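## Task

Take the black plate out of work nest N3 and get all of it inside the yellow waste bin W1. W1 is loose and must stand upright on the bench at the end. Apart from the bins, nothing else on the bench may end up changed from its starting state. The plate must stay in place without the robot supporting it, and the gripper must release it and withdraw.

## Robot and tools

Robot: one FANUC CRX-5iA six-joint arm with a Robotiq 2F-140 two-finger gripper and one wrist camera, cam_wrist (616x616 pixels). Joints in column order: J1 waist, J2 shoulder, J3 elbow, J4 forearm roll, J5 wrist pitch, J6 wrist roll.

Scene frame: origin on the tabletop directly under the arm base, +z up, +y to the left when facing along +x. The base may be slightly tilted. Each result reports end_effector_position (metres) and end_effector_quat_wxyz in this frame; the reported position can be off, more so at long reach. end_effector_position is the spot between the pads when closed. The fingers point along the gripper's +z and close along its y. Fingertips extend about 33 mm past that spot when closed and about 9 mm when fully open; closing pushes the tips roughly 24 mm further away from the arm, so keep that clearance above surfaces.

execute_actions: argument actions is a list holding zero or one item, plus optional pictures (boolean).
- Empty list: no command, returns the state and pictures.
- Motion: {"rows": [[9 numbers], ...], "steps": n}, n from 3 to 15 (default 15), each step 1/30 s. Up to 15 rows; row k is used on step k, and the final row repeats for leftover steps. There is a single list per step because there is one arm.
- Wait: {"steps": n}, n up to 300, no command; counted from the previous result, and reply time counts toward it.
A refused call moves nothing. Pictures come only with an empty list or pictures: true.

Each row has 9 numbers, each in [-1, 1]: dJ1, dJ2, dJ3, dJ4, dJ5, dJ6, gripper position, gripper force_limit, gripper speed.
The first six are joint offsets, not absolute angles, scaled so 1.0 equals 1.983 rad for J1 and J2, 2.38 rad for J3, and 2.975 rad for J4, J5, J6. They are measured from the joint angles printed in the most recent result that lists them; before any such result in the scene, and for second or later calls within one reply, they are measured from the pose at the moment the action starts. They are not relative to the previous row. All zeros therefore means return to that reference pose, not hold still.
Joint ranges (rad): J1 -3.491 to 3.491, J2 -3.140 to 3.140, J3 -1.187 to 4.328, J4 -3.316 to 3.316, J5 -3.140 to 3.140, J6 -3.927 to 3.927. A request more than 0.010 rad beyond an end is refused; the true end may differ by up to 0.010 rad. Targets past the true end are clipped there and the result may say "joint sent to its limit" (possibly about an earlier action); its absence does not prove there is room.
The last three numbers are absolute settings. position: +1 fully open (140 mm), about -0.8 pads touching, -1 close until blocked. force_limit: -1 about 14 N, 0 about 60 N, +1 about 107 N (for parts up to 40 mm wide). speed: -1 about 30 mm/s, 0 about 140, +1 about 250.

Motion limits: top joint speeds 2.62 rad/s (J1, J2), 3.14 (J3), 3.93 (J4 to J6), half a second to accelerate, joints synchronised. Each target stays within a lead of the measured angle (0.805 rad J1/J2, 0.966 J3, 1.21 J4 to J6), and targets are scaled back if they would put the gripper more than 70 mm from where it is. Large moves need several calls. The arm keeps heading to the last row's target while you think or wait, until it nearly stops or a step is HELD.

Timing: a result is taken 3 steps before its action ends; those steps run during your next reply.

Result lines: Joint positions (rad) and Joint velocities (rad/s) in column order. object_status: 0 moving, 1 stopped while opening, 2 stopped while closing (a grip), 3 reached target or pads met (a thin part might still be held). position_measured is in counts, 3 open to 230 closed, not linear. "joint command not followed" means the clearance check altered or blocked targets (mounts and posts count as arm). HELD marks steps where your row was partly or fully not sent. MOTOR HOT warns of heating; OVER-TEMPERATURE FAULT means brakes until cooled. Holding loads heats motors, even while you think.

Gripping: send position -1 and confirm object_status 2. Stopped fingers stay put until position changes by 0.01 or more, or the object shifts or drops. To squeeze harder while at status 2, raise force_limit and switch position between -1 and -0.98.

Faults: torque reaching a joint's load limit (152 N m J1 to J3, 38 N m J4 to J6, held weight included) or an external force of 150 N anywhere on arm, tool or load stops the arm for 10 s, drops the rest of the call, and lets it yield to contact.

zoom_image: camera "cam_wrist", region [x0, y0, x1, y1] in pixels of its latest full image, origin top-left, at most 504 by 504; returns a closer view.
read_manual: optional section "licences"; returns licence texts only, no motion.
finished_scene: scene = number of the scene being ended; irreversible, reports success and gives the next task. Replying without a tool call ends everything.

Avoid: knocking anything off the table (ends the scene), tipping or shoving the loose bin W1, disturbing other bench items, drops, slips, slams, hard impacts and heavy pushes. Release only once the plate is wholly inside W1, then open and move away. Loose objects may occasionally be nudged by outside pushes. Smooth, quick, low-effort motion is preferred.

Each tool is called after "Call:" as a command line: name --argument value for each argument, lists and objects as JSON in quotes; but a table of rows of numbers goes row by row, as --pt "numbers of a row", without its own name.

## Session

Call:
execute_actions --actions '[]'

Scene clock: 0.00 s of 7200.00 s.
end_effector_position=(+0.8078, -0.3031, +0.2021) position_measured=3 object_status=3 end_effector_quat_wxyz=(-0.011, +0.906, +0.423, -0.006)
Joint positions: [-0.08   1.459  1.411  0.114 -1.415  2.622]
Joint velocities: [ 0.     0.    -0.001 -0.    -0.    -0.001]

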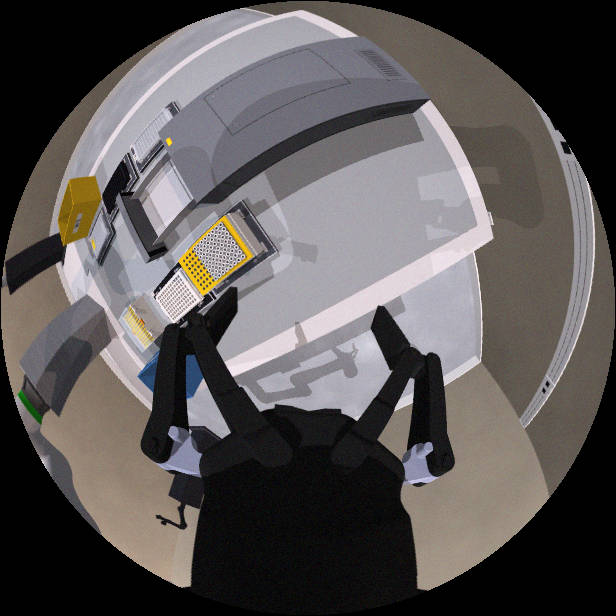

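Call:
execute_actions --actions '[{"rows":[[0.45,-0.33,-0.275,0,0,0,1,0,0]]}]'

Call:
execute_actions --actions '[{"steps":45}]' --pictures true

Scene clock: 0.57 s of 7200.00 s.
end_effector_position=(+0.8471, -0.1760, +0.2664) position_measured=3 object_status=3 end_effector_quat_wxyz=(-0.014, +0.870, +0.493, +0.007)
Joint positions: [ 0.078  1.337  1.289  0.114 -1.415  2.622]
Joint velocities: [ 0.492 -0.356 -0.357 -0.    -0.    -0.001]
Steps of this call (steps 1 to 5: nothing new was sent; steps 6 to 17: the first 12 steps of this action). Readings (joint positions | what the end effector reports):
6: [-0.080 1.459 1.411 0.114 -1.415 2.622] | position_measured=3 object_status=3
7: [-0.078 1.457 1.409 0.114 -1.415 2.622] | position_measured=3 object_status=3
9: [-0.058 1.440 1.391 0.114 -1.415 2.622] | position_measured=3 object_status=3
13: [0.012 1.385 1.337 0.114 -1.415 2.622] | position_measured=3 object_status=3
17: the state above

Scene clock: 2.07 s of 7200.00 s.
end_effector_position=(+0.7033, +0.3494, +0.5524) position_measured=3 object_status=3 end_effector_quat_wxyz=(-0.022, +0.638, +0.767, +0.066)
Joint positions: [ 0.812  0.805  0.757  0.114 -1.415  2.622]
Joint velocities: [ 0.    -0.003 -0.011 -0.     0.    -0.001]
Kept back: nothing.
Steps of this call (steps 1 to 3: the last 3 steps of your previous action; steps 4 to 45: the robot went on to your last target). Readings (joint positions | what the end effector reports):
1: [0.095 1.325 1.277 0.114 -1.415 2.622] | position_measured=3 object_status=3
2: [0.112 1.313 1.265 0.114 -1.415 2.622] | position_measured=3 object_status=3
4: [0.145 1.289 1.240 0.114 -1.415 2.622] | position_measured=3 object_status=3
8: [0.212 1.240 1.192 0.114 -1.415 2.622] | position_measured=3 object_status=3
45: the state above

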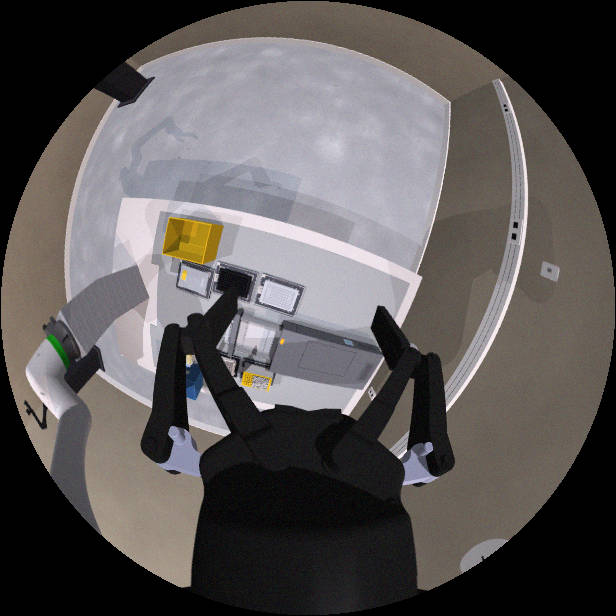

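Call:
execute_actions --actions '[{"rows":[[0.17,0.048,-0.066,0.0084,0.025,-0.171,1,0,0]]}]'

Call:
execute_actions --actions '[{"steps":25}]' --pictures true

Scene clock: 2.73 s of 7200.00 s.
end_effector_position=(+0.6144, +0.4502, +0.5072) position_measured=3 object_status=3 end_effector_quat_wxyz=(-0.026, +0.665, +0.746, +0.031)
Joint positions: [ 0.982  0.852  0.677  0.126 -1.378  2.367]
Joint velocities: [ 0.532  0.152 -0.247  0.037  0.118 -0.798]
Steps of this call (steps 1 to 8: the robot went on to your last target; steps 9 to 20: the first 12 steps of this action). Readings (joint positions | what the end effector reports):
9: [0.812 0.804 0.756 0.114 -1.415 2.622] | position_measured=3 object_status=3
10: [0.814 0.804 0.755 0.114 -1.415 2.619] | position_measured=3 object_status=3
12: [0.835 0.810 0.745 0.116 -1.410 2.587] | position_measured=3 object_status=3
16: [0.910 0.831 0.711 0.121 -1.394 2.475] | position_measured=3 object_status=3
20: the state above

Scene clock: 3.57 s of 7200.00 s.
end_effector_position=(+0.5128, +0.5267, +0.4630) position_measured=3 object_status=3 end_effector_quat_wxyz=(-0.015, +0.690, +0.724, -0.001)
Joint positions: [ 1.149  0.9    0.599  0.139 -1.341  2.114]
Joint velocities: [ 0.     0.001  0.    -0.001  0.     0.002]
Kept back: nothing.
Steps of this call (steps 1 to 3: the last 3 steps of your previous action; steps 4 to 25: the robot went on to your last target). Readings (joint positions | what the end effector reports):
1: [1.000 0.857 0.669 0.128 -1.374 2.339] | position_measured=3 object_status=3
2: [1.018 0.862 0.660 0.129 -1.370 2.312] | position_measured=3 object_status=3
4: [1.054 0.872 0.644 0.132 -1.362 2.257] | position_measured=3 object_status=3
8: [1.124 0.893 0.611 0.137 -1.346 2.152] | position_measured=3 object_status=3
25: the state above

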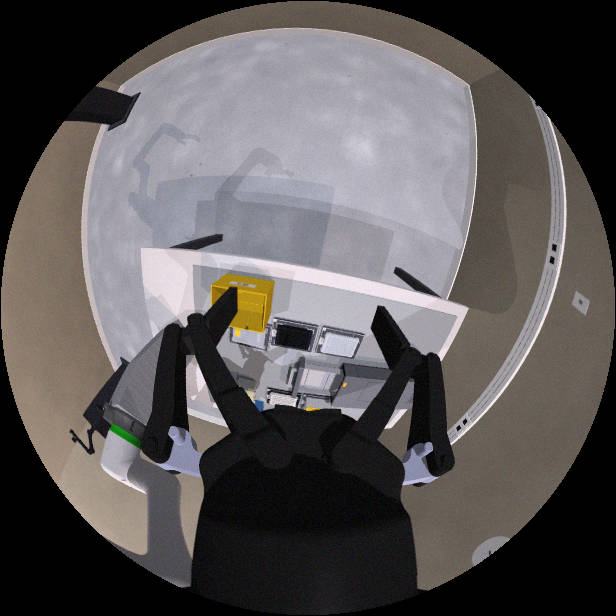

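Call:
execute_actions --actions '[{"rows":[[-0.075,-0.055,-0.331,0.037,0.236,-0.55,1,0,0]]}]'

Call:
execute_actions --actions '[{"steps":35}]' --pictures true

Scene clock: 4.13 s of 7200.00 s.
end_effector_position=(+0.5148, +0.4790, +0.3833) position_measured=3 object_status=3 end_effector_quat_wxyz=(-0.007, +0.827, +0.562, +0.001)
Joint positions: [ 1.102  0.866  0.349  0.174 -1.117  1.691]
Joint velocities: [-0.16  -0.118 -0.843  0.118  0.749 -1.686]
Steps of this call (steps 1 to 5: the robot went on to your last target; steps 6 to 17: the first 12 steps of this action). Readings (joint positions | what the end effector reports):
6: [1.149 0.900 0.599 0.139 -1.341 2.114] | position_measured=3 object_status=3
7: [1.149 0.900 0.597 0.139 -1.338 2.110] | position_measured=3 object_status=3
9: [1.145 0.897 0.576 0.142 -1.319 2.077] | position_measured=3 object_status=3
13: [1.124 0.882 0.469 0.157 -1.224 1.910] | position_measured=3 object_status=3
17: the state above

Scene clock: 5.30 s of 7200.00 s.
end_effector_position=(+0.4595, +0.3449, +0.2430) position_measured=3 object_status=3 end_effector_quat_wxyz=(-0.015, +1.000, +0.000, -0.005)
Joint positions: [ 1.     0.791 -0.188  0.249 -0.639  0.478]
Joint velocities: [-0.001 -0.    -0.    -0.     0.    -0.001]
Kept back: nothing.
Steps of this call (steps 1 to 3: the last 3 steps of your previous action; steps 4 to 35: the robot went on to your last target). Readings (joint positions | what the end effector reports):
1: [1.096 0.862 0.320 0.178 -1.092 1.633] | position_measured=3 object_status=3
2: [1.091 0.858 0.293 0.182 -1.067 1.572] | position_measured=3 object_status=3
4: [1.081 0.850 0.238 0.189 -1.018 1.448] | position_measured=3 object_status=3
8: [1.060 0.835 0.128 0.205 -0.921 1.198] | position_measured=3 object_status=3
35: the state above

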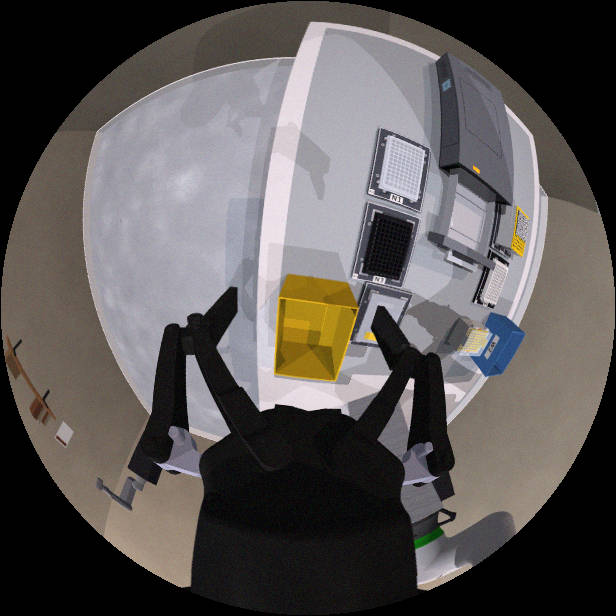

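Call:
execute_actions --actions '[{"rows":[[-0.144,0.076,0.005,0.031,0.052,0.062,1,0,0]]}]'

Call:
execute_actions --actions '[{"steps":20}]' --pictures true

Scene clock: 5.87 s of 7200.00 s.
end_effector_position=(+0.5124, +0.2557, +0.1707) position_measured=3 object_status=3 end_effector_quat_wxyz=(-0.008, +1.000, +0.000, -0.008)
Joint positions: [ 0.799  0.896 -0.18   0.314 -0.53   0.607]
Joint velocities: [-0.653  0.346  0.028  0.21   0.351  0.42 ]
Steps of this call (steps 1 to 5: the robot went on to your last target; steps 6 to 17: the first 12 steps of this action). Readings (joint positions | what the end effector reports):
6: [1.000 0.791 -0.188 0.249 -0.639 0.478] | position_measured=3 object_status=3
7: [0.998 0.791 -0.188 0.250 -0.637 0.479] | position_measured=3 object_status=3
9: [0.977 0.802 -0.187 0.257 -0.626 0.493] | position_measured=3 object_status=3
13: [0.887 0.850 -0.184 0.286 -0.577 0.550] | position_measured=3 object_status=3
17: the state above

Scene clock: 6.53 s of 7200.00 s.
end_effector_position=(+0.5264, +0.2152, +0.1401) position_measured=3 object_status=3 end_effector_quat_wxyz=(-0.007, +1.000, +0.001, -0.011)
Joint positions: [ 0.714  0.941 -0.176  0.341 -0.484  0.662]
Joint velocities: [ 0.001  0.001  0.    -0.     0.     0.   ]
Kept back: nothing.
Steps of this call (steps 1 to 3: the last 3 steps of your previous action; steps 4 to 20: the robot went on to your last target). Readings (joint positions | what the end effector reports):
1: [0.777 0.908 -0.179 0.321 -0.518 0.621] | position_measured=3 object_status=3
2: [0.757 0.919 -0.178 0.328 -0.507 0.635] | position_measured=3 object_status=3
4: [0.727 0.935 -0.177 0.337 -0.491 0.654] | position_measured=3 object_status=3
8: [0.715 0.941 -0.176 0.341 -0.484 0.662] | position_measured=3 object_status=3
20: the state above

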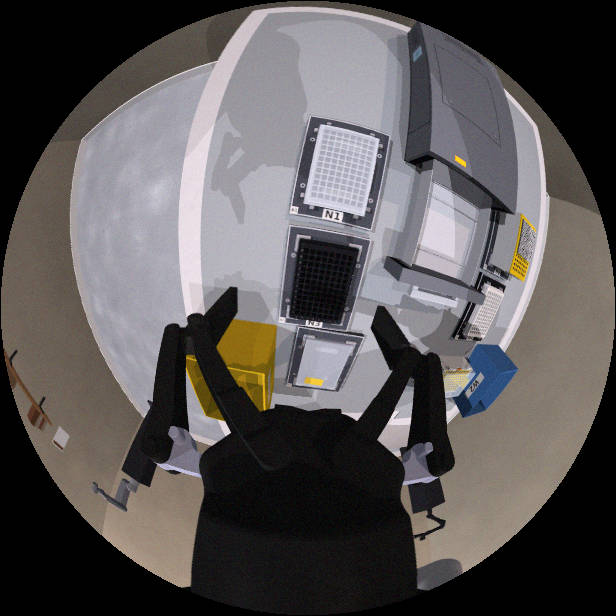

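Call:
execute_actions --actions '[{"rows":[[-0.018,0.0676,0.0256,0.0185,0.023,-0.009,0.55,0,0]]}]'

Call:
execute_actions --actions '[{"steps":10}]' --pictures true

Scene clock: 7.03 s of 7200.00 s.
end_effector_position=(+0.5311, +0.2105, +0.0783) position_measured=59 object_status=0 end_effector_quat_wxyz=(-0.006, +1.000, +0.001, -0.013)
Joint positions: [ 0.679  1.075 -0.115  0.396 -0.416  0.635]
Joint velocities: [ 0.    -0.     0.006  0.003  0.004 -0.002]
Steps of this call (steps 1 to 3: the robot went on to your last target; steps 4 to 15: the first 12 steps of this action). Readings (joint positions | what the end effector reports):
4: [0.714 0.941 -0.176 0.341 -0.484 0.662] | position_measured=3 object_status=0
5: [0.714 0.944 -0.175 0.342 -0.483 0.662] | position_measured=5 object_status=0
7: [0.708 0.965 -0.166 0.351 -0.472 0.658] | position_measured=21 object_status=0
11: [0.685 1.052 -0.126 0.386 -0.428 0.640] | position_measured=51 object_status=0
15: the state above

Scene clock: 7.37 s of 7200.00 s.
end_effector_position=(+0.5311, +0.2106, +0.0783) position_measured=59 object_status=3 end_effector_quat_wxyz=(-0.006, +1.000, +0.001, -0.013)
Joint positions: [ 0.679  1.075 -0.115  0.396 -0.415  0.635]
Joint velocities: [-0.    -0.     0.    -0.001 -0.001 -0.001]
Kept back: nothing.
Steps of this call (steps 1 to 3: the last 3 steps of your previous action; steps 4 to 10: the robot went on to your last target). Readings (joint positions | what the end effector reports):
1: [0.679 1.075 -0.115 0.396 -0.415 0.635] | position_measured=59 object_status=0
2: [0.679 1.075 -0.115 0.396 -0.415 0.635] | position_measured=59 object_status=0
4: [0.679 1.075 -0.115 0.396 -0.415 0.635] | position_measured=59 object_status=3
8: [0.679 1.075 -0.115 0.396 -0.415 0.635] | position_measured=59 object_status=3
10: the state above

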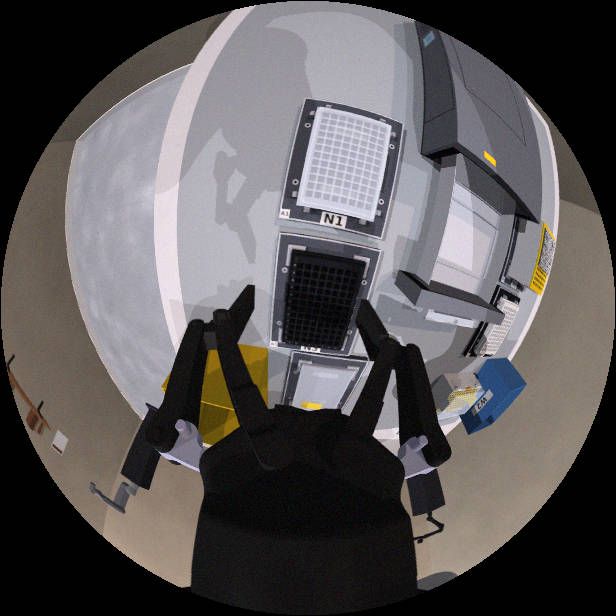

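Call:
execute_actions --actions '[{"rows":[[-0.021,0,0,0,0,0.014,0.55,0,0],[-0.021,0,0,0,0,0.014,0.55,0,0],[-0.021,0,0,0,0,0.014,0.55,0,0],[-0.021,0,0,0,0,0.014,0.55,0,0],[-0.021,0,0,0,0,0.014,0.55,0,0],[-0.021,0,0,0,0,0.014,0.55,0,0],[-0.021,0.026,0.010,0.008,0.009,0.005,0.55,0,0]]}]'

Call:
execute_actions --actions '[{"steps":10}]' --pictures true

Scene clock: 7.90 s of 7200.00 s.
end_effector_position=(+0.5353, +0.1921, +0.0539) position_measured=59 object_status=3 end_effector_quat_wxyz=(-0.005, +1.000, +0.001, -0.016)
Joint positions: [ 0.637  1.121 -0.095  0.417 -0.392  0.653]
Joint velocities: [-0.002  0.21   0.096  0.094  0.106 -0.101]
Steps of this call (steps 1 to 4: the robot went on to your last target; steps 5 to 16: the first 12 steps of this action). Readings (joint positions | what the end effector reports):
5: [0.679 1.075 -0.115 0.396 -0.415 0.635] | position_measured=59 object_status=3
6: [0.677 1.075 -0.115 0.396 -0.415 0.637] | position_measured=59 object_status=3
8: [0.657 1.075 -0.115 0.396 -0.415 0.657] | position_measured=59 object_status=3
12: [0.637 1.077 -0.114 0.397 -0.414 0.675] | position_measured=59 object_status=3
16: the state above

Scene clock: 8.23 s of 7200.00 s.
end_effector_position=(+0.5353, +0.1928, +0.0513) position_measured=59 object_status=3 end_effector_quat_wxyz=(-0.005, +1.000, +0.001, -0.016)
Joint positions: [ 0.637  1.127 -0.092  0.42  -0.389  0.65 ]
Joint velocities: [ 0.     0.001 -0.    -0.001 -0.     0.   ]
Kept back: nothing.
Steps of this call (steps 1 to 3: the last 3 steps of your previous action; steps 4 to 10: the robot went on to your last target). Readings (joint positions | what the end effector reports):
1: [0.637 1.126 -0.092 0.419 -0.390 0.651] | position_measured=59 object_status=3
2: [0.637 1.127 -0.092 0.420 -0.389 0.650] | position_measured=59 object_status=3
4: [0.637 1.127 -0.092 0.420 -0.389 0.650] | position_measured=59 object_status=3
8: [0.637 1.127 -0.092 0.420 -0.389 0.650] | position_measured=59 object_status=3
10: the state above

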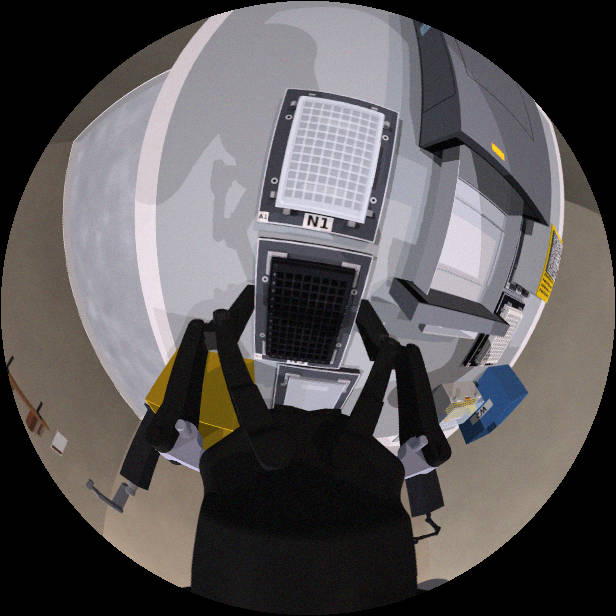

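Call:
execute_actions --actions '[{"rows":[[-0.003,0.013,0.005,0.004,0.0045,-0.002,0.45,0,0],[-0.003,0.013,0.005,0.004,0.0045,-0.002,0.45,0,0],[-0.003,0.013,0.005,0.004,0.0045,-0.002,0.45,0,0],[-0.003,0.013,0.005,0.004,0.0045,-0.002,0.45,0,0],[-0.003,0.013,0.005,0.004,0.0045,-0.002,0.45,0,0],[-0.003,0.013,0.005,0.004,0.0045,-0.002,0.45,0,0],[-0.003,0.013,0.005,0.004,0.0045,-0.002,0.45,0,0],[-0.003,0.013,0.005,0.004,0.0045,-0.002,0.45,0,0],[-0.003,0.013,0.005,0.004,0.0045,-0.002,0.2,0,-0.5]]}]'

Call:
execute_actions --actions '[{"steps":12}]' --pictures true

Scene clock: 8.77 s of 7200.00 s.
end_effector_position=(+0.5348, +0.1923, +0.0392) position_measured=83 object_status=0 end_effector_quat_wxyz=(-0.005, +1.000, +0.001, -0.017)
Joint positions: [ 0.631  1.153 -0.08   0.432 -0.375  0.644]
Joint velocities: [-0.004 -0.     0.     0.004  0.001 -0.002]
Steps of this call (steps 1 to 4: the robot went on to your last target; steps 5 to 16: the first 12 steps of this action). Readings (joint positions | what the end effector reports):
5: [0.637 1.127 -0.092 0.420 -0.389 0.650] | position_measured=59 object_status=0
6: [0.637 1.129 -0.090 0.421 -0.387 0.650] | position_measured=62 object_status=0
8: [0.633 1.145 -0.083 0.428 -0.379 0.646] | position_measured=72 object_status=0
12: [0.631 1.152 -0.080 0.432 -0.375 0.644] | position_measured=72 object_status=0
16: the state above

Scene clock: 9.17 s of 7200.00 s.
end_effector_position=(+0.5349, +0.1921, +0.0394) position_measured=97 object_status=2 end_effector_quat_wxyz=(-0.005, +1.000, +0.001, -0.017)
Joint positions: [ 0.631  1.152 -0.08   0.432 -0.376  0.644]
Joint velocities: [ 0.001  0.001  0.    -0.     0.001  0.   ]
Kept back: nothing.
Steps of this call (steps 1 to 3: the last 3 steps of your previous action; steps 4 to 12: the robot went on to your last target). Readings (joint positions | what the end effector reports):
1: [0.631 1.153 -0.080 0.432 -0.376 0.644] | position_measured=87 object_status=0
2: [0.631 1.152 -0.080 0.432 -0.377 0.644] | position_measured=92 object_status=0
4: [0.631 1.152 -0.080 0.432 -0.377 0.644] | position_measured=97 object_status=0
8: [0.631 1.152 -0.080 0.432 -0.376 0.644] | position_measured=97 object_status=0
12: the state above

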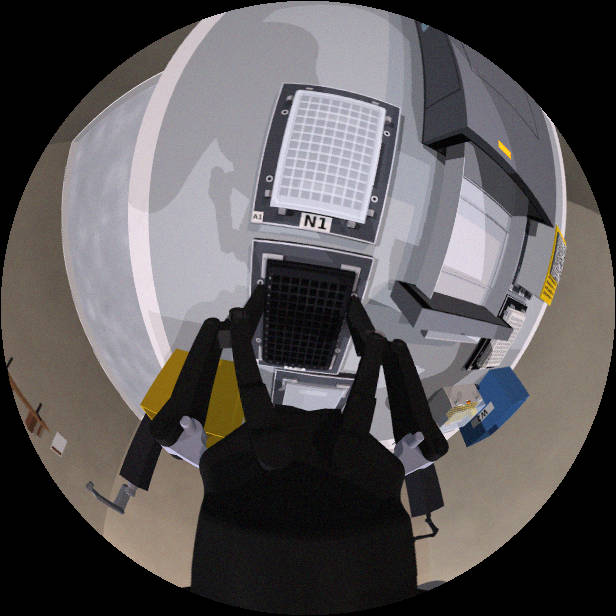

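Call:
execute_actions --actions '[{"rows":[[0,0,0,0,0,0,-1,0,0],[0,0,0,0,0,0,-1,0,0],[0,0,0,0,0,0,-1,0,0],[0.015,-0.106,-0.040,-0.0306,-0.036,0.024,-1,0,0]]}]'

Call:
execute_actions --actions '[{"steps":10}]'

Scene clock: 19.23 s of 7200.00 s.
end_effector_position=(+0.5353, +0.1911, +0.0408) position_measured=104 object_status=3 end_effector_quat_wxyz=(-0.004, +1.000, +0.001, -0.017)
Joint positions: [ 0.631  1.15  -0.08   0.432 -0.38   0.644]
Joint velocities: [-0.001  0.     0.    -0.001  0.    -0.003]
FORCE FAULT: contact force on the arm reached its limit, and the arm stopped for 10 seconds. The contact can be on any part of the arm, not only on its tool. The arm's remaining commands of this call were not run. The arm holds still and accepts commands again. Move the arm away from the contact; if what it grips holds it there, let go first. Pushing or pulling that hard again can fault the arm again.
Kept back: nothing.
The stop began at step 2 of this call (marked STOPPED below). From that step on the arm followed nothing that you had sent. 15 steps, steps kept back included, did not run and will not run. Nothing is kept back now, and the robot has no last target.
Steps of this call (step 1: the robot went on to your last target; steps 2 to 302: the stop). Readings (joint positions | what the end effector reports):
1: [0.631 1.152 -0.080 0.432 -0.378 0.644] | position_measured=97 object_status=2
2: [0.631 1.151 -0.080 0.432 -0.380 0.644] | position_measured=98 object_status=2 STOPPED
4: [0.631 1.150 -0.080 0.432 -0.380 0.644] | position_measured=103 object_status=0
8: [0.631 1.150 -0.080 0.432 -0.380 0.644] | position_measured=104 object_status=0
302: the state above

Scene clock: 19.27 s of 7200.00 s.
end_effector_position=(+0.5353, +0.1911, +0.0408) position_measured=104 object_status=3 end_effector_quat_wxyz=(-0.004, +1.000, +0.001, -0.017)
Joint positions: [ 0.631  1.15  -0.08   0.432 -0.38   0.644]
Joint velocities: [-0.    -0.    -0.    -0.001 -0.    -0.001]
Kept back: nothing.
A stop began in an earlier call of the same reply, so what this call sent did not run. Send another action.
Steps of this call (step 1: nothing new was sent). Readings (joint positions | what the end effector reports):
1: the state above

Call:
execute_actions --actions '[{"rows":[[0,-0.0045,-0.0017,-0.0013,0,0,0.2,0,-0.5],[0,-0.0045,-0.0017,-0.0013,0,0,0.2,0,-0.5],[0,-0.0045,-0.0017,-0.0013,0,0,0.2,0,-0.5],[0,-0.0045,-0.0017,-0.0013,0,0,0.2,0,-0.5],[0,-0.0045,-0.0017,-0.0013,0,0,0.2,0,-0.5],[0,-0.0045,-0.0017,-0.0013,0,0,0.2,0,-0.5],[0,-0.0045,-0.0017,-0.0013,0,0,0.05,0,-0.7]]}]'

Call:
execute_actions --actions '[{"steps":12}]' --pictures true

Scene clock: 19.77 s of 7200.00 s.
end_effector_position=(+0.5368, +0.1914, +0.0447) position_measured=105 object_status=0 end_effector_quat_wxyz=(-0.005, +1.000, -0.001, -0.015)
Joint positions: [ 0.631  1.141 -0.084  0.428 -0.38   0.644]
Joint velocities: [-0.    -0.    -0.    -0.     0.     0.001]
Steps of this call (steps 1 to 3: nothing new was sent; steps 4 to 15: the first 12 steps of this action). Readings (joint positions | what the end effector reports):
4: [0.631 1.150 -0.080 0.432 -0.380 0.644] | position_measured=104 object_status=3
5: [0.631 1.148 -0.081 0.431 -0.380 0.644] | position_measured=104 object_status=3
7: [0.631 1.143 -0.083 0.429 -0.380 0.644] | position_measured=104 object_status=3
11: [0.631 1.141 -0.084 0.428 -0.380 0.644] | position_measured=105 object_status=0
15: the state above

Scene clock: 20.17 s of 7200.00 s.
end_effector_position=(+0.5369, +0.1914, +0.0448) position_measured=105 object_status=2 end_effector_quat_wxyz=(-0.005, +1.000, -0.001, -0.015)
Joint positions: [ 0.631  1.141 -0.084  0.428 -0.38   0.644]
Joint velocities: [-0.    -0.     0.    -0.001  0.    -0.   ]
Kept back: nothing.
Steps of this call (steps 1 to 3: the last 3 steps of your previous action; steps 4 to 12: the robot went on to your last target). Readings (joint positions | what the end effector reports):
1: [0.631 1.141 -0.084 0.428 -0.380 0.644] | position_measured=105 object_status=2
2: [0.631 1.141 -0.084 0.428 -0.380 0.644] | position_measured=105 object_status=2
4: [0.631 1.141 -0.084 0.428 -0.380 0.644] | position_measured=105 object_status=2
8: [0.631 1.141 -0.084 0.428 -0.380 0.644] | position_measured=105 object_status=2
12: the state above

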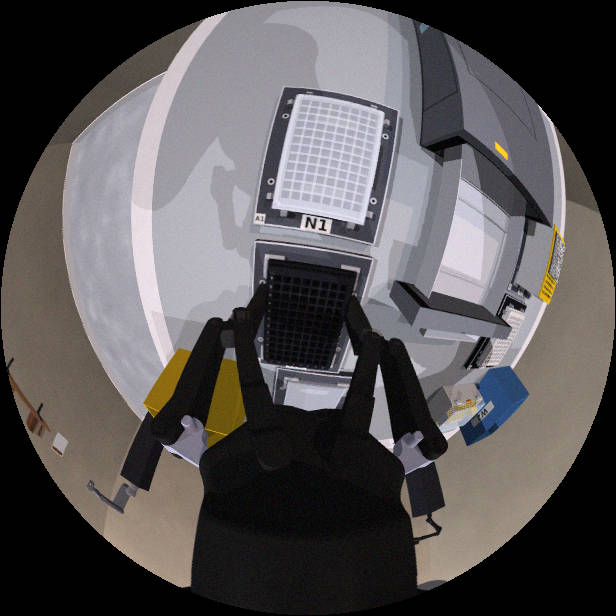

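Call:
execute_actions --actions '[{"rows":[[0.015,-0.101,-0.039,-0.029,-0.035,0.024,0.05,0,-0.7]]}]'

Call:
execute_actions --actions '[{"steps":8}]'

Scene clock: 20.63 s of 7200.00 s.
end_effector_position=(+0.5351, +0.1852, +0.1332) position_measured=105 object_status=2 end_effector_quat_wxyz=(-0.005, +1.000, +0.001, -0.014)
Joint positions: [ 0.66   0.945 -0.174  0.344 -0.482  0.714]
Joint velocities: [ 0.029 -0.194 -0.091 -0.084 -0.102  0.071]
Steps of this call (steps 1 to 2: the robot went on to your last target; steps 3 to 14: the first 12 steps of this action). Readings (joint positions | what the end effector reports):
3: [0.631 1.141 -0.084 0.428 -0.380 0.644] | position_measured=105 object_status=2
4: [0.631 1.138 -0.085 0.427 -0.381 0.645] | position_measured=105 object_status=2
6: [0.634 1.117 -0.095 0.418 -0.393 0.653] | position_measured=105 object_status=2
10: [0.649 1.013 -0.143 0.374 -0.446 0.689] | position_measured=105 object_status=2
14: the state above

Scene clock: 20.90 s of 7200.00 s.
end_effector_position=(+0.5346, +0.1849, +0.1351) position_measured=105 object_status=2 end_effector_quat_wxyz=(-0.005, +1.000, +0.001, -0.015)
Joint positions: [ 0.66   0.941 -0.177  0.342 -0.485  0.715]
Joint velocities: [ 0.001 -0.001  0.     0.    -0.    -0.001]
Kept back: nothing.
Steps of this call (steps 1 to 3: the last 3 steps of your previous action; steps 4 to 8: the robot went on to your last target). Readings (joint positions | what the end effector reports):
1: [0.660 0.941 -0.176 0.343 -0.484 0.715] | position_measured=105 object_status=2
2: [0.660 0.941 -0.177 0.342 -0.484 0.715] | position_measured=105 object_status=2
4: [0.660 0.941 -0.177 0.342 -0.485 0.715] | position_measured=105 object_status=2
8: the state above

Call:
execute_actions --actions '[{"rows":[[0,-0.133,-0.116,-0.021,-0.015,0.018,0.05,0,-0.7],[0,-0.133,-0.116,-0.021,-0.015,0.018,0.05,0,-0.7],[0,-0.133,-0.116,-0.021,-0.015,0.018,0.05,0,-0.7],[0,-0.133,-0.116,-0.021,-0.015,0.018,0.05,0,-0.7],[0,-0.133,-0.116,-0.021,-0.015,0.018,0.05,0,-0.7],[0,-0.133,-0.116,-0.021,-0.015,0.018,0.05,0,-0.7],[0,-0.133,-0.116,-0.021,-0.015,0.018,0.05,0,-0.7],[0,-0.133,-0.116,-0.021,-0.015,0.018,0.05,0,-0.7],[0,-0.133,-0.116,-0.021,-0.015,0.018,0.05,0,-0.7],[0,-0.133,-0.116,-0.021,-0.015,0.018,0.05,0,-0.7],[0.252,-0.133,-0.116,-0.021,-0.015,-0.15,0.05,0,-0.7]]}]'

Call:
execute_actions --actions '[{"steps":30}]' --pictures true

Scene clock: 21.47 s of 7200.00 s.
end_effector_position=(+0.4629, +0.1317, +0.1979) position_measured=105 object_status=2 end_effector_quat_wxyz=(+0.003, +0.999, +0.002, -0.041)
Joint positions: [ 0.662  0.718 -0.409  0.29  -0.522  0.758]
Joint velocities: [ 0.093 -0.545 -0.552 -0.082 -0.06  -0.001]
Steps of this call (steps 1 to 5: the robot went on to your last target; steps 6 to 17: the first 12 steps of this action). Readings (joint positions | what the end effector reports):
6: [0.660 0.940 -0.177 0.342 -0.485 0.715] | position_measured=105 object_status=2
7: [0.660 0.938 -0.179 0.341 -0.485 0.716] | position_measured=105 object_status=2
9: [0.660 0.917 -0.202 0.336 -0.489 0.720] | position_measured=105 object_status=2
13: [0.660 0.816 -0.307 0.312 -0.506 0.741] | position_measured=105 object_status=2
17: the state above

Scene clock: 22.47 s of 7200.00 s.
end_effector_position=(+0.3512, +0.3336, +0.2498) position_measured=105 object_status=2 end_effector_quat_wxyz=(-0.008, +1.000, -0.001, -0.010)
Joint positions: [ 1.16   0.677 -0.453  0.28  -0.529  0.269]
Joint velocities: [ 0.001  0.     0.    -0.     0.    -0.003]
Kept back: nothing.
Steps of this call (steps 1 to 3: the last 3 steps of your previous action; steps 4 to 30: the robot went on to your last target). Readings (joint positions | what the end effector reports):
1: [0.668 0.702 -0.425 0.289 -0.523 0.755] | position_measured=105 object_status=2
2: [0.680 0.693 -0.433 0.289 -0.523 0.745] | position_measured=105 object_status=2
4: [0.722 0.689 -0.434 0.288 -0.523 0.707] | position_measured=105 object_status=2
8: [0.833 0.689 -0.436 0.286 -0.524 0.596] | position_measured=105 object_status=2
30: the state above

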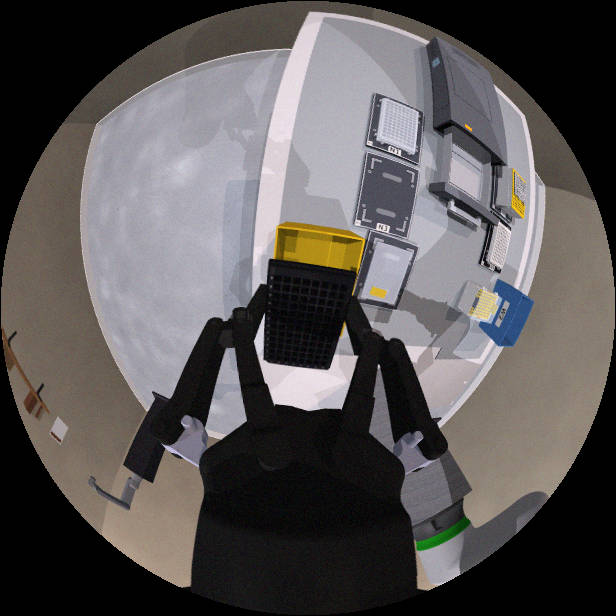

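Call:
execute_actions --actions '[{"rows":[[-0.03,0.114,0.027,0.044,0.053,-0.027,0.05,0,-0.7]]}]'

Call:
execute_actions --actions '[{"steps":10}]' --pictures true

Scene clock: 23.00 s of 7200.00 s.
end_effector_position=(+0.3663, +0.3427, +0.1619) position_measured=105 object_status=2 end_effector_quat_wxyz=(-0.007, +1.000, -0.000, -0.009)
Joint positions: [ 1.104  0.891 -0.392  0.403 -0.38   0.193]
Joint velocities: [-0.086  0.325  0.093  0.188  0.225 -0.114]
Steps of this call (steps 1 to 4: the robot went on to your last target; steps 5 to 16: the first 12 steps of this action). Readings (joint positions | what the end effector reports):
5: [1.160 0.677 -0.453 0.280 -0.529 0.269] | position_measured=105 object_status=2
6: [1.160 0.679 -0.452 0.281 -0.529 0.268] | position_measured=105 object_status=2
8: [1.154 0.700 -0.446 0.293 -0.513 0.261] | position_measured=105 object_status=2
12: [1.126 0.807 -0.416 0.355 -0.439 0.223] | position_measured=105 object_status=2
16: the state above

Scene clock: 23.33 s of 7200.00 s.
end_effector_position=(+0.3666, +0.3431, +0.1570) position_measured=105 object_status=2 end_effector_quat_wxyz=(-0.007, +1.000, -0.000, -0.009)
Joint positions: [ 1.101  0.903 -0.389  0.41  -0.372  0.189]
Joint velocities: [-0.     0.001 -0.001 -0.002 -0.     0.001]
Kept back: nothing.
Steps of this call (steps 1 to 3: the last 3 steps of your previous action; steps 4 to 10: the robot went on to your last target). Readings (joint positions | what the end effector reports):
1: [1.101 0.899 -0.390 0.408 -0.374 0.190] | position_measured=105 object_status=2
2: [1.101 0.902 -0.389 0.410 -0.372 0.189] | position_measured=105 object_status=2
4: [1.101 0.903 -0.389 0.410 -0.372 0.189] | position_measured=105 object_status=2
8: [1.101 0.903 -0.389 0.410 -0.372 0.189] | position_measured=105 object_status=2
10: the state above

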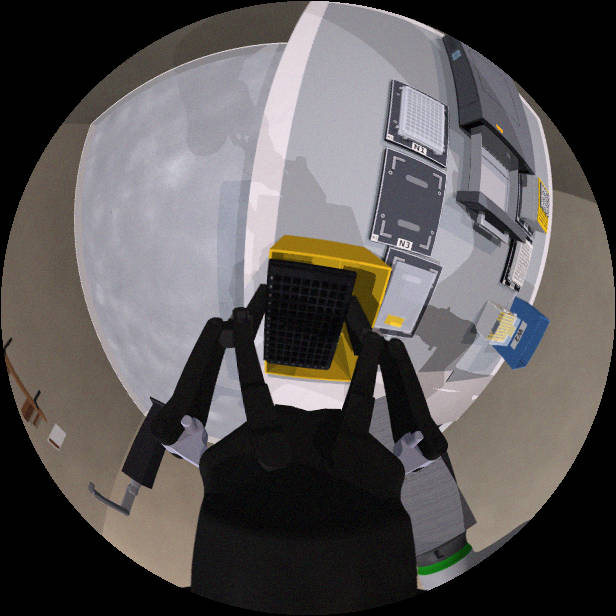

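Call:
execute_actions --actions '[{"rows":[[-0.0126,-0.005,-0.0155,0.012,0.0095,-0.003,0.05,0,-0.7]],"steps":12}]'

Scene clock: 23.77 s of 7200.00 s.
end_effector_position=(+0.3678, +0.3280, +0.1542) position_measured=105 object_status=2 end_effector_quat_wxyz=(-0.007, +1.000, +0.002, -0.010)
Joint positions: [ 1.076  0.893 -0.425  0.446 -0.343  0.18 ]
Joint velocities: [-0.002 -0.003 -0.005  0.005  0.003 -0.002]
Steps of this call (steps 1 to 4: the robot went on to your last target; steps 5 to 13: the first 9 steps of this action). Readings (joint positions | what the end effector reports):
5: [1.100 0.903 -0.389 0.410 -0.372 0.189] | position_measured=105 object_status=2
6: [1.099 0.903 -0.391 0.413 -0.369 0.188] | position_measured=105 object_status=2
8: [1.085 0.897 -0.412 0.433 -0.354 0.183] | position_measured=105 object_status=2
12: [1.076 0.893 -0.425 0.446 -0.344 0.180] | position_measured=105 object_status=2
13: the state above

Call:
execute_actions --actions '[{"rows":[[-0.01,0.0615,0.002,0.065,0.031,-0.06,0.05,0,-0.7]]}]'

Call:
execute_actions --actions '[{"steps":6}]' --pictures true

Scene clock: 24.27 s of 7200.00 s.
end_effector_position=(+0.3577, +0.3340, +0.1017) position_measured=105 object_status=2 end_effector_quat_wxyz=(-0.002, +1.000, +0.004, -0.012)
Joint positions: [ 1.056  1.015 -0.42   0.639 -0.251  0.002]
Joint velocities: [-0.001  0.     0.002  0.007  0.003 -0.005]
Steps of this call (steps 1 to 3: the last 3 steps of your previous action; steps 4 to 15: the first 12 steps of this action). Readings (joint positions | what the end effector reports):
4: [1.076 0.893 -0.425 0.446 -0.343 0.180] | position_measured=105 object_status=2
5: [1.075 0.895 -0.425 0.450 -0.342 0.176] | position_measured=105 object_status=2
7: [1.072 0.915 -0.425 0.482 -0.326 0.147] | position_measured=105 object_status=2
11: [1.059 0.996 -0.421 0.608 -0.266 0.031] | position_measured=105 object_status=2
15: the state above

Scene clock: 24.47 s of 7200.00 s.
end_effector_position=(+0.3577, +0.3341, +0.1017) position_measured=105 object_status=2 end_effector_quat_wxyz=(-0.003, +1.000, +0.004, -0.012)
Joint positions: [ 1.056  1.015 -0.42   0.639 -0.251  0.002]
Joint velocities: [ 0.  0. -0. -0. -0.  0.]
Kept back: nothing.
Steps of this call (steps 1 to 3: the last 3 steps of your previous action; steps 4 to 6: the robot went on to your last target). Readings (joint positions | what the end effector reports):
1: [1.056 1.015 -0.420 0.639 -0.251 0.002] | position_measured=105 object_status=2
2: [1.056 1.015 -0.420 0.639 -0.251 0.002] | position_measured=105 object_status=2
4: [1.056 1.015 -0.420 0.639 -0.251 0.002] | position_measured=105 object_status=2
6: the state above

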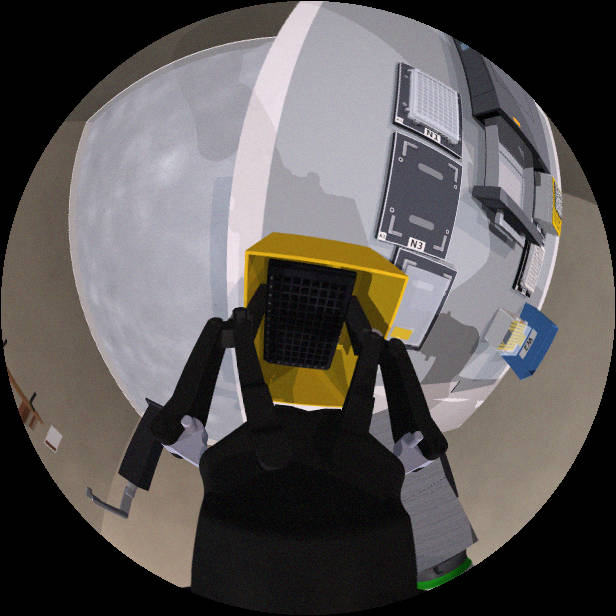

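Inside. Shift slightly to centre, open, lift.

Call:
execute_actions --actions '[{"rows":[[-0.013,0,0,0,0,0.009,0.05,0,-0.7],[-0.013,0,0,0,0,0.009,0.05,0,-0.7],[-0.013,0,0,0,0,0.009,0.05,0,-0.7],[-0.013,0,0,0,0,0.009,0.05,0,-0.7],[-0.013,0,0,0,0,0.009,0.05,0,-0.7],[-0.013,0,0,0,0,0.009,0.32,0,0],[-0.013,0,0,0,0,0.009,0.32,0,0],[-0.013,0,0,0,0,0.009,0.32,0,0],[-0.013,0,0,0,0,0.009,0.32,0,0],[-0.013,0,0,0,0,0.009,0.32,0,0],[-0.013,0,0,0,0,0.009,0.32,0,0],[-0.013,0,0,0,0,0.009,0.32,0,0],[0.01,-0.12,-0.004,-0.09,-0.06,0.08,0.32,0,0]]}]'

Call:
execute_actions --actions '[{"steps":22}]' --pictures true

Scene clock: 25.00 s of 7200.00 s.
end_effector_position=(+0.3646, +0.3240, +0.0995) position_measured=89 object_status=0 end_effector_quat_wxyz=(-0.002, +1.000, +0.005, -0.014)
Joint positions: [ 1.03   1.015 -0.42   0.639 -0.251  0.028]
Joint velocities: [ 0.     0.    -0.001  0.001 -0.     0.   ]
Steps of this call (steps 1 to 4: the robot went on to your last target; steps 5 to 16: the first 12 steps of this action). Readings (joint positions | what the end effector reports):
5: [1.056 1.015 -0.420 0.639 -0.251 0.001] | position_measured=105 object_status=2
6: [1.054 1.015 -0.420 0.639 -0.251 0.003] | position_measured=105 object_status=2
8: [1.038 1.015 -0.420 0.639 -0.251 0.020] | position_measured=105 object_status=2
12: [1.030 1.015 -0.420 0.639 -0.251 0.028] | position_measured=96 object_status=0
16: the state above

Scene clock: 25.73 s of 7200.00 s.
end_effector_position=(+0.3842, +0.3256, +0.2055) position_measured=89 object_status=3 end_effector_quat_wxyz=(-0.014, +1.000, -0.011, -0.002)
Joint positions: [ 1.076  0.777 -0.43   0.372 -0.43   0.239]
Joint velocities: [ 0.    -0.001 -0.001 -0.001 -0.    -0.   ]
Kept back: nothing.
Steps of this call (steps 1 to 3: the last 3 steps of your previous action; steps 4 to 22: the robot went on to your last target). Readings (joint positions | what the end effector reports):
1: [1.030 1.015 -0.420 0.639 -0.251 0.028] | position_measured=89 object_status=0
2: [1.030 1.013 -0.420 0.636 -0.252 0.031] | position_measured=89 object_status=0
4: [1.034 0.992 -0.421 0.612 -0.269 0.050] | position_measured=89 object_status=0
8: [1.054 0.888 -0.425 0.496 -0.347 0.141] | position_measured=89 object_status=3
22: the state above

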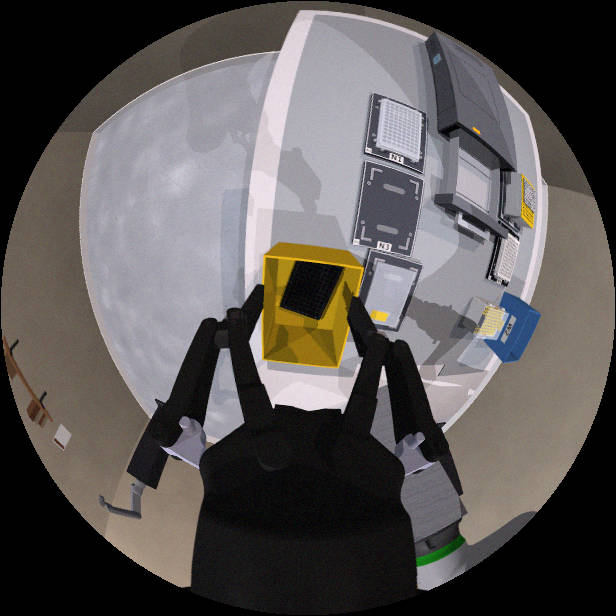

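Call:
finished_scene --scene 1

The scene is finished: the task was done.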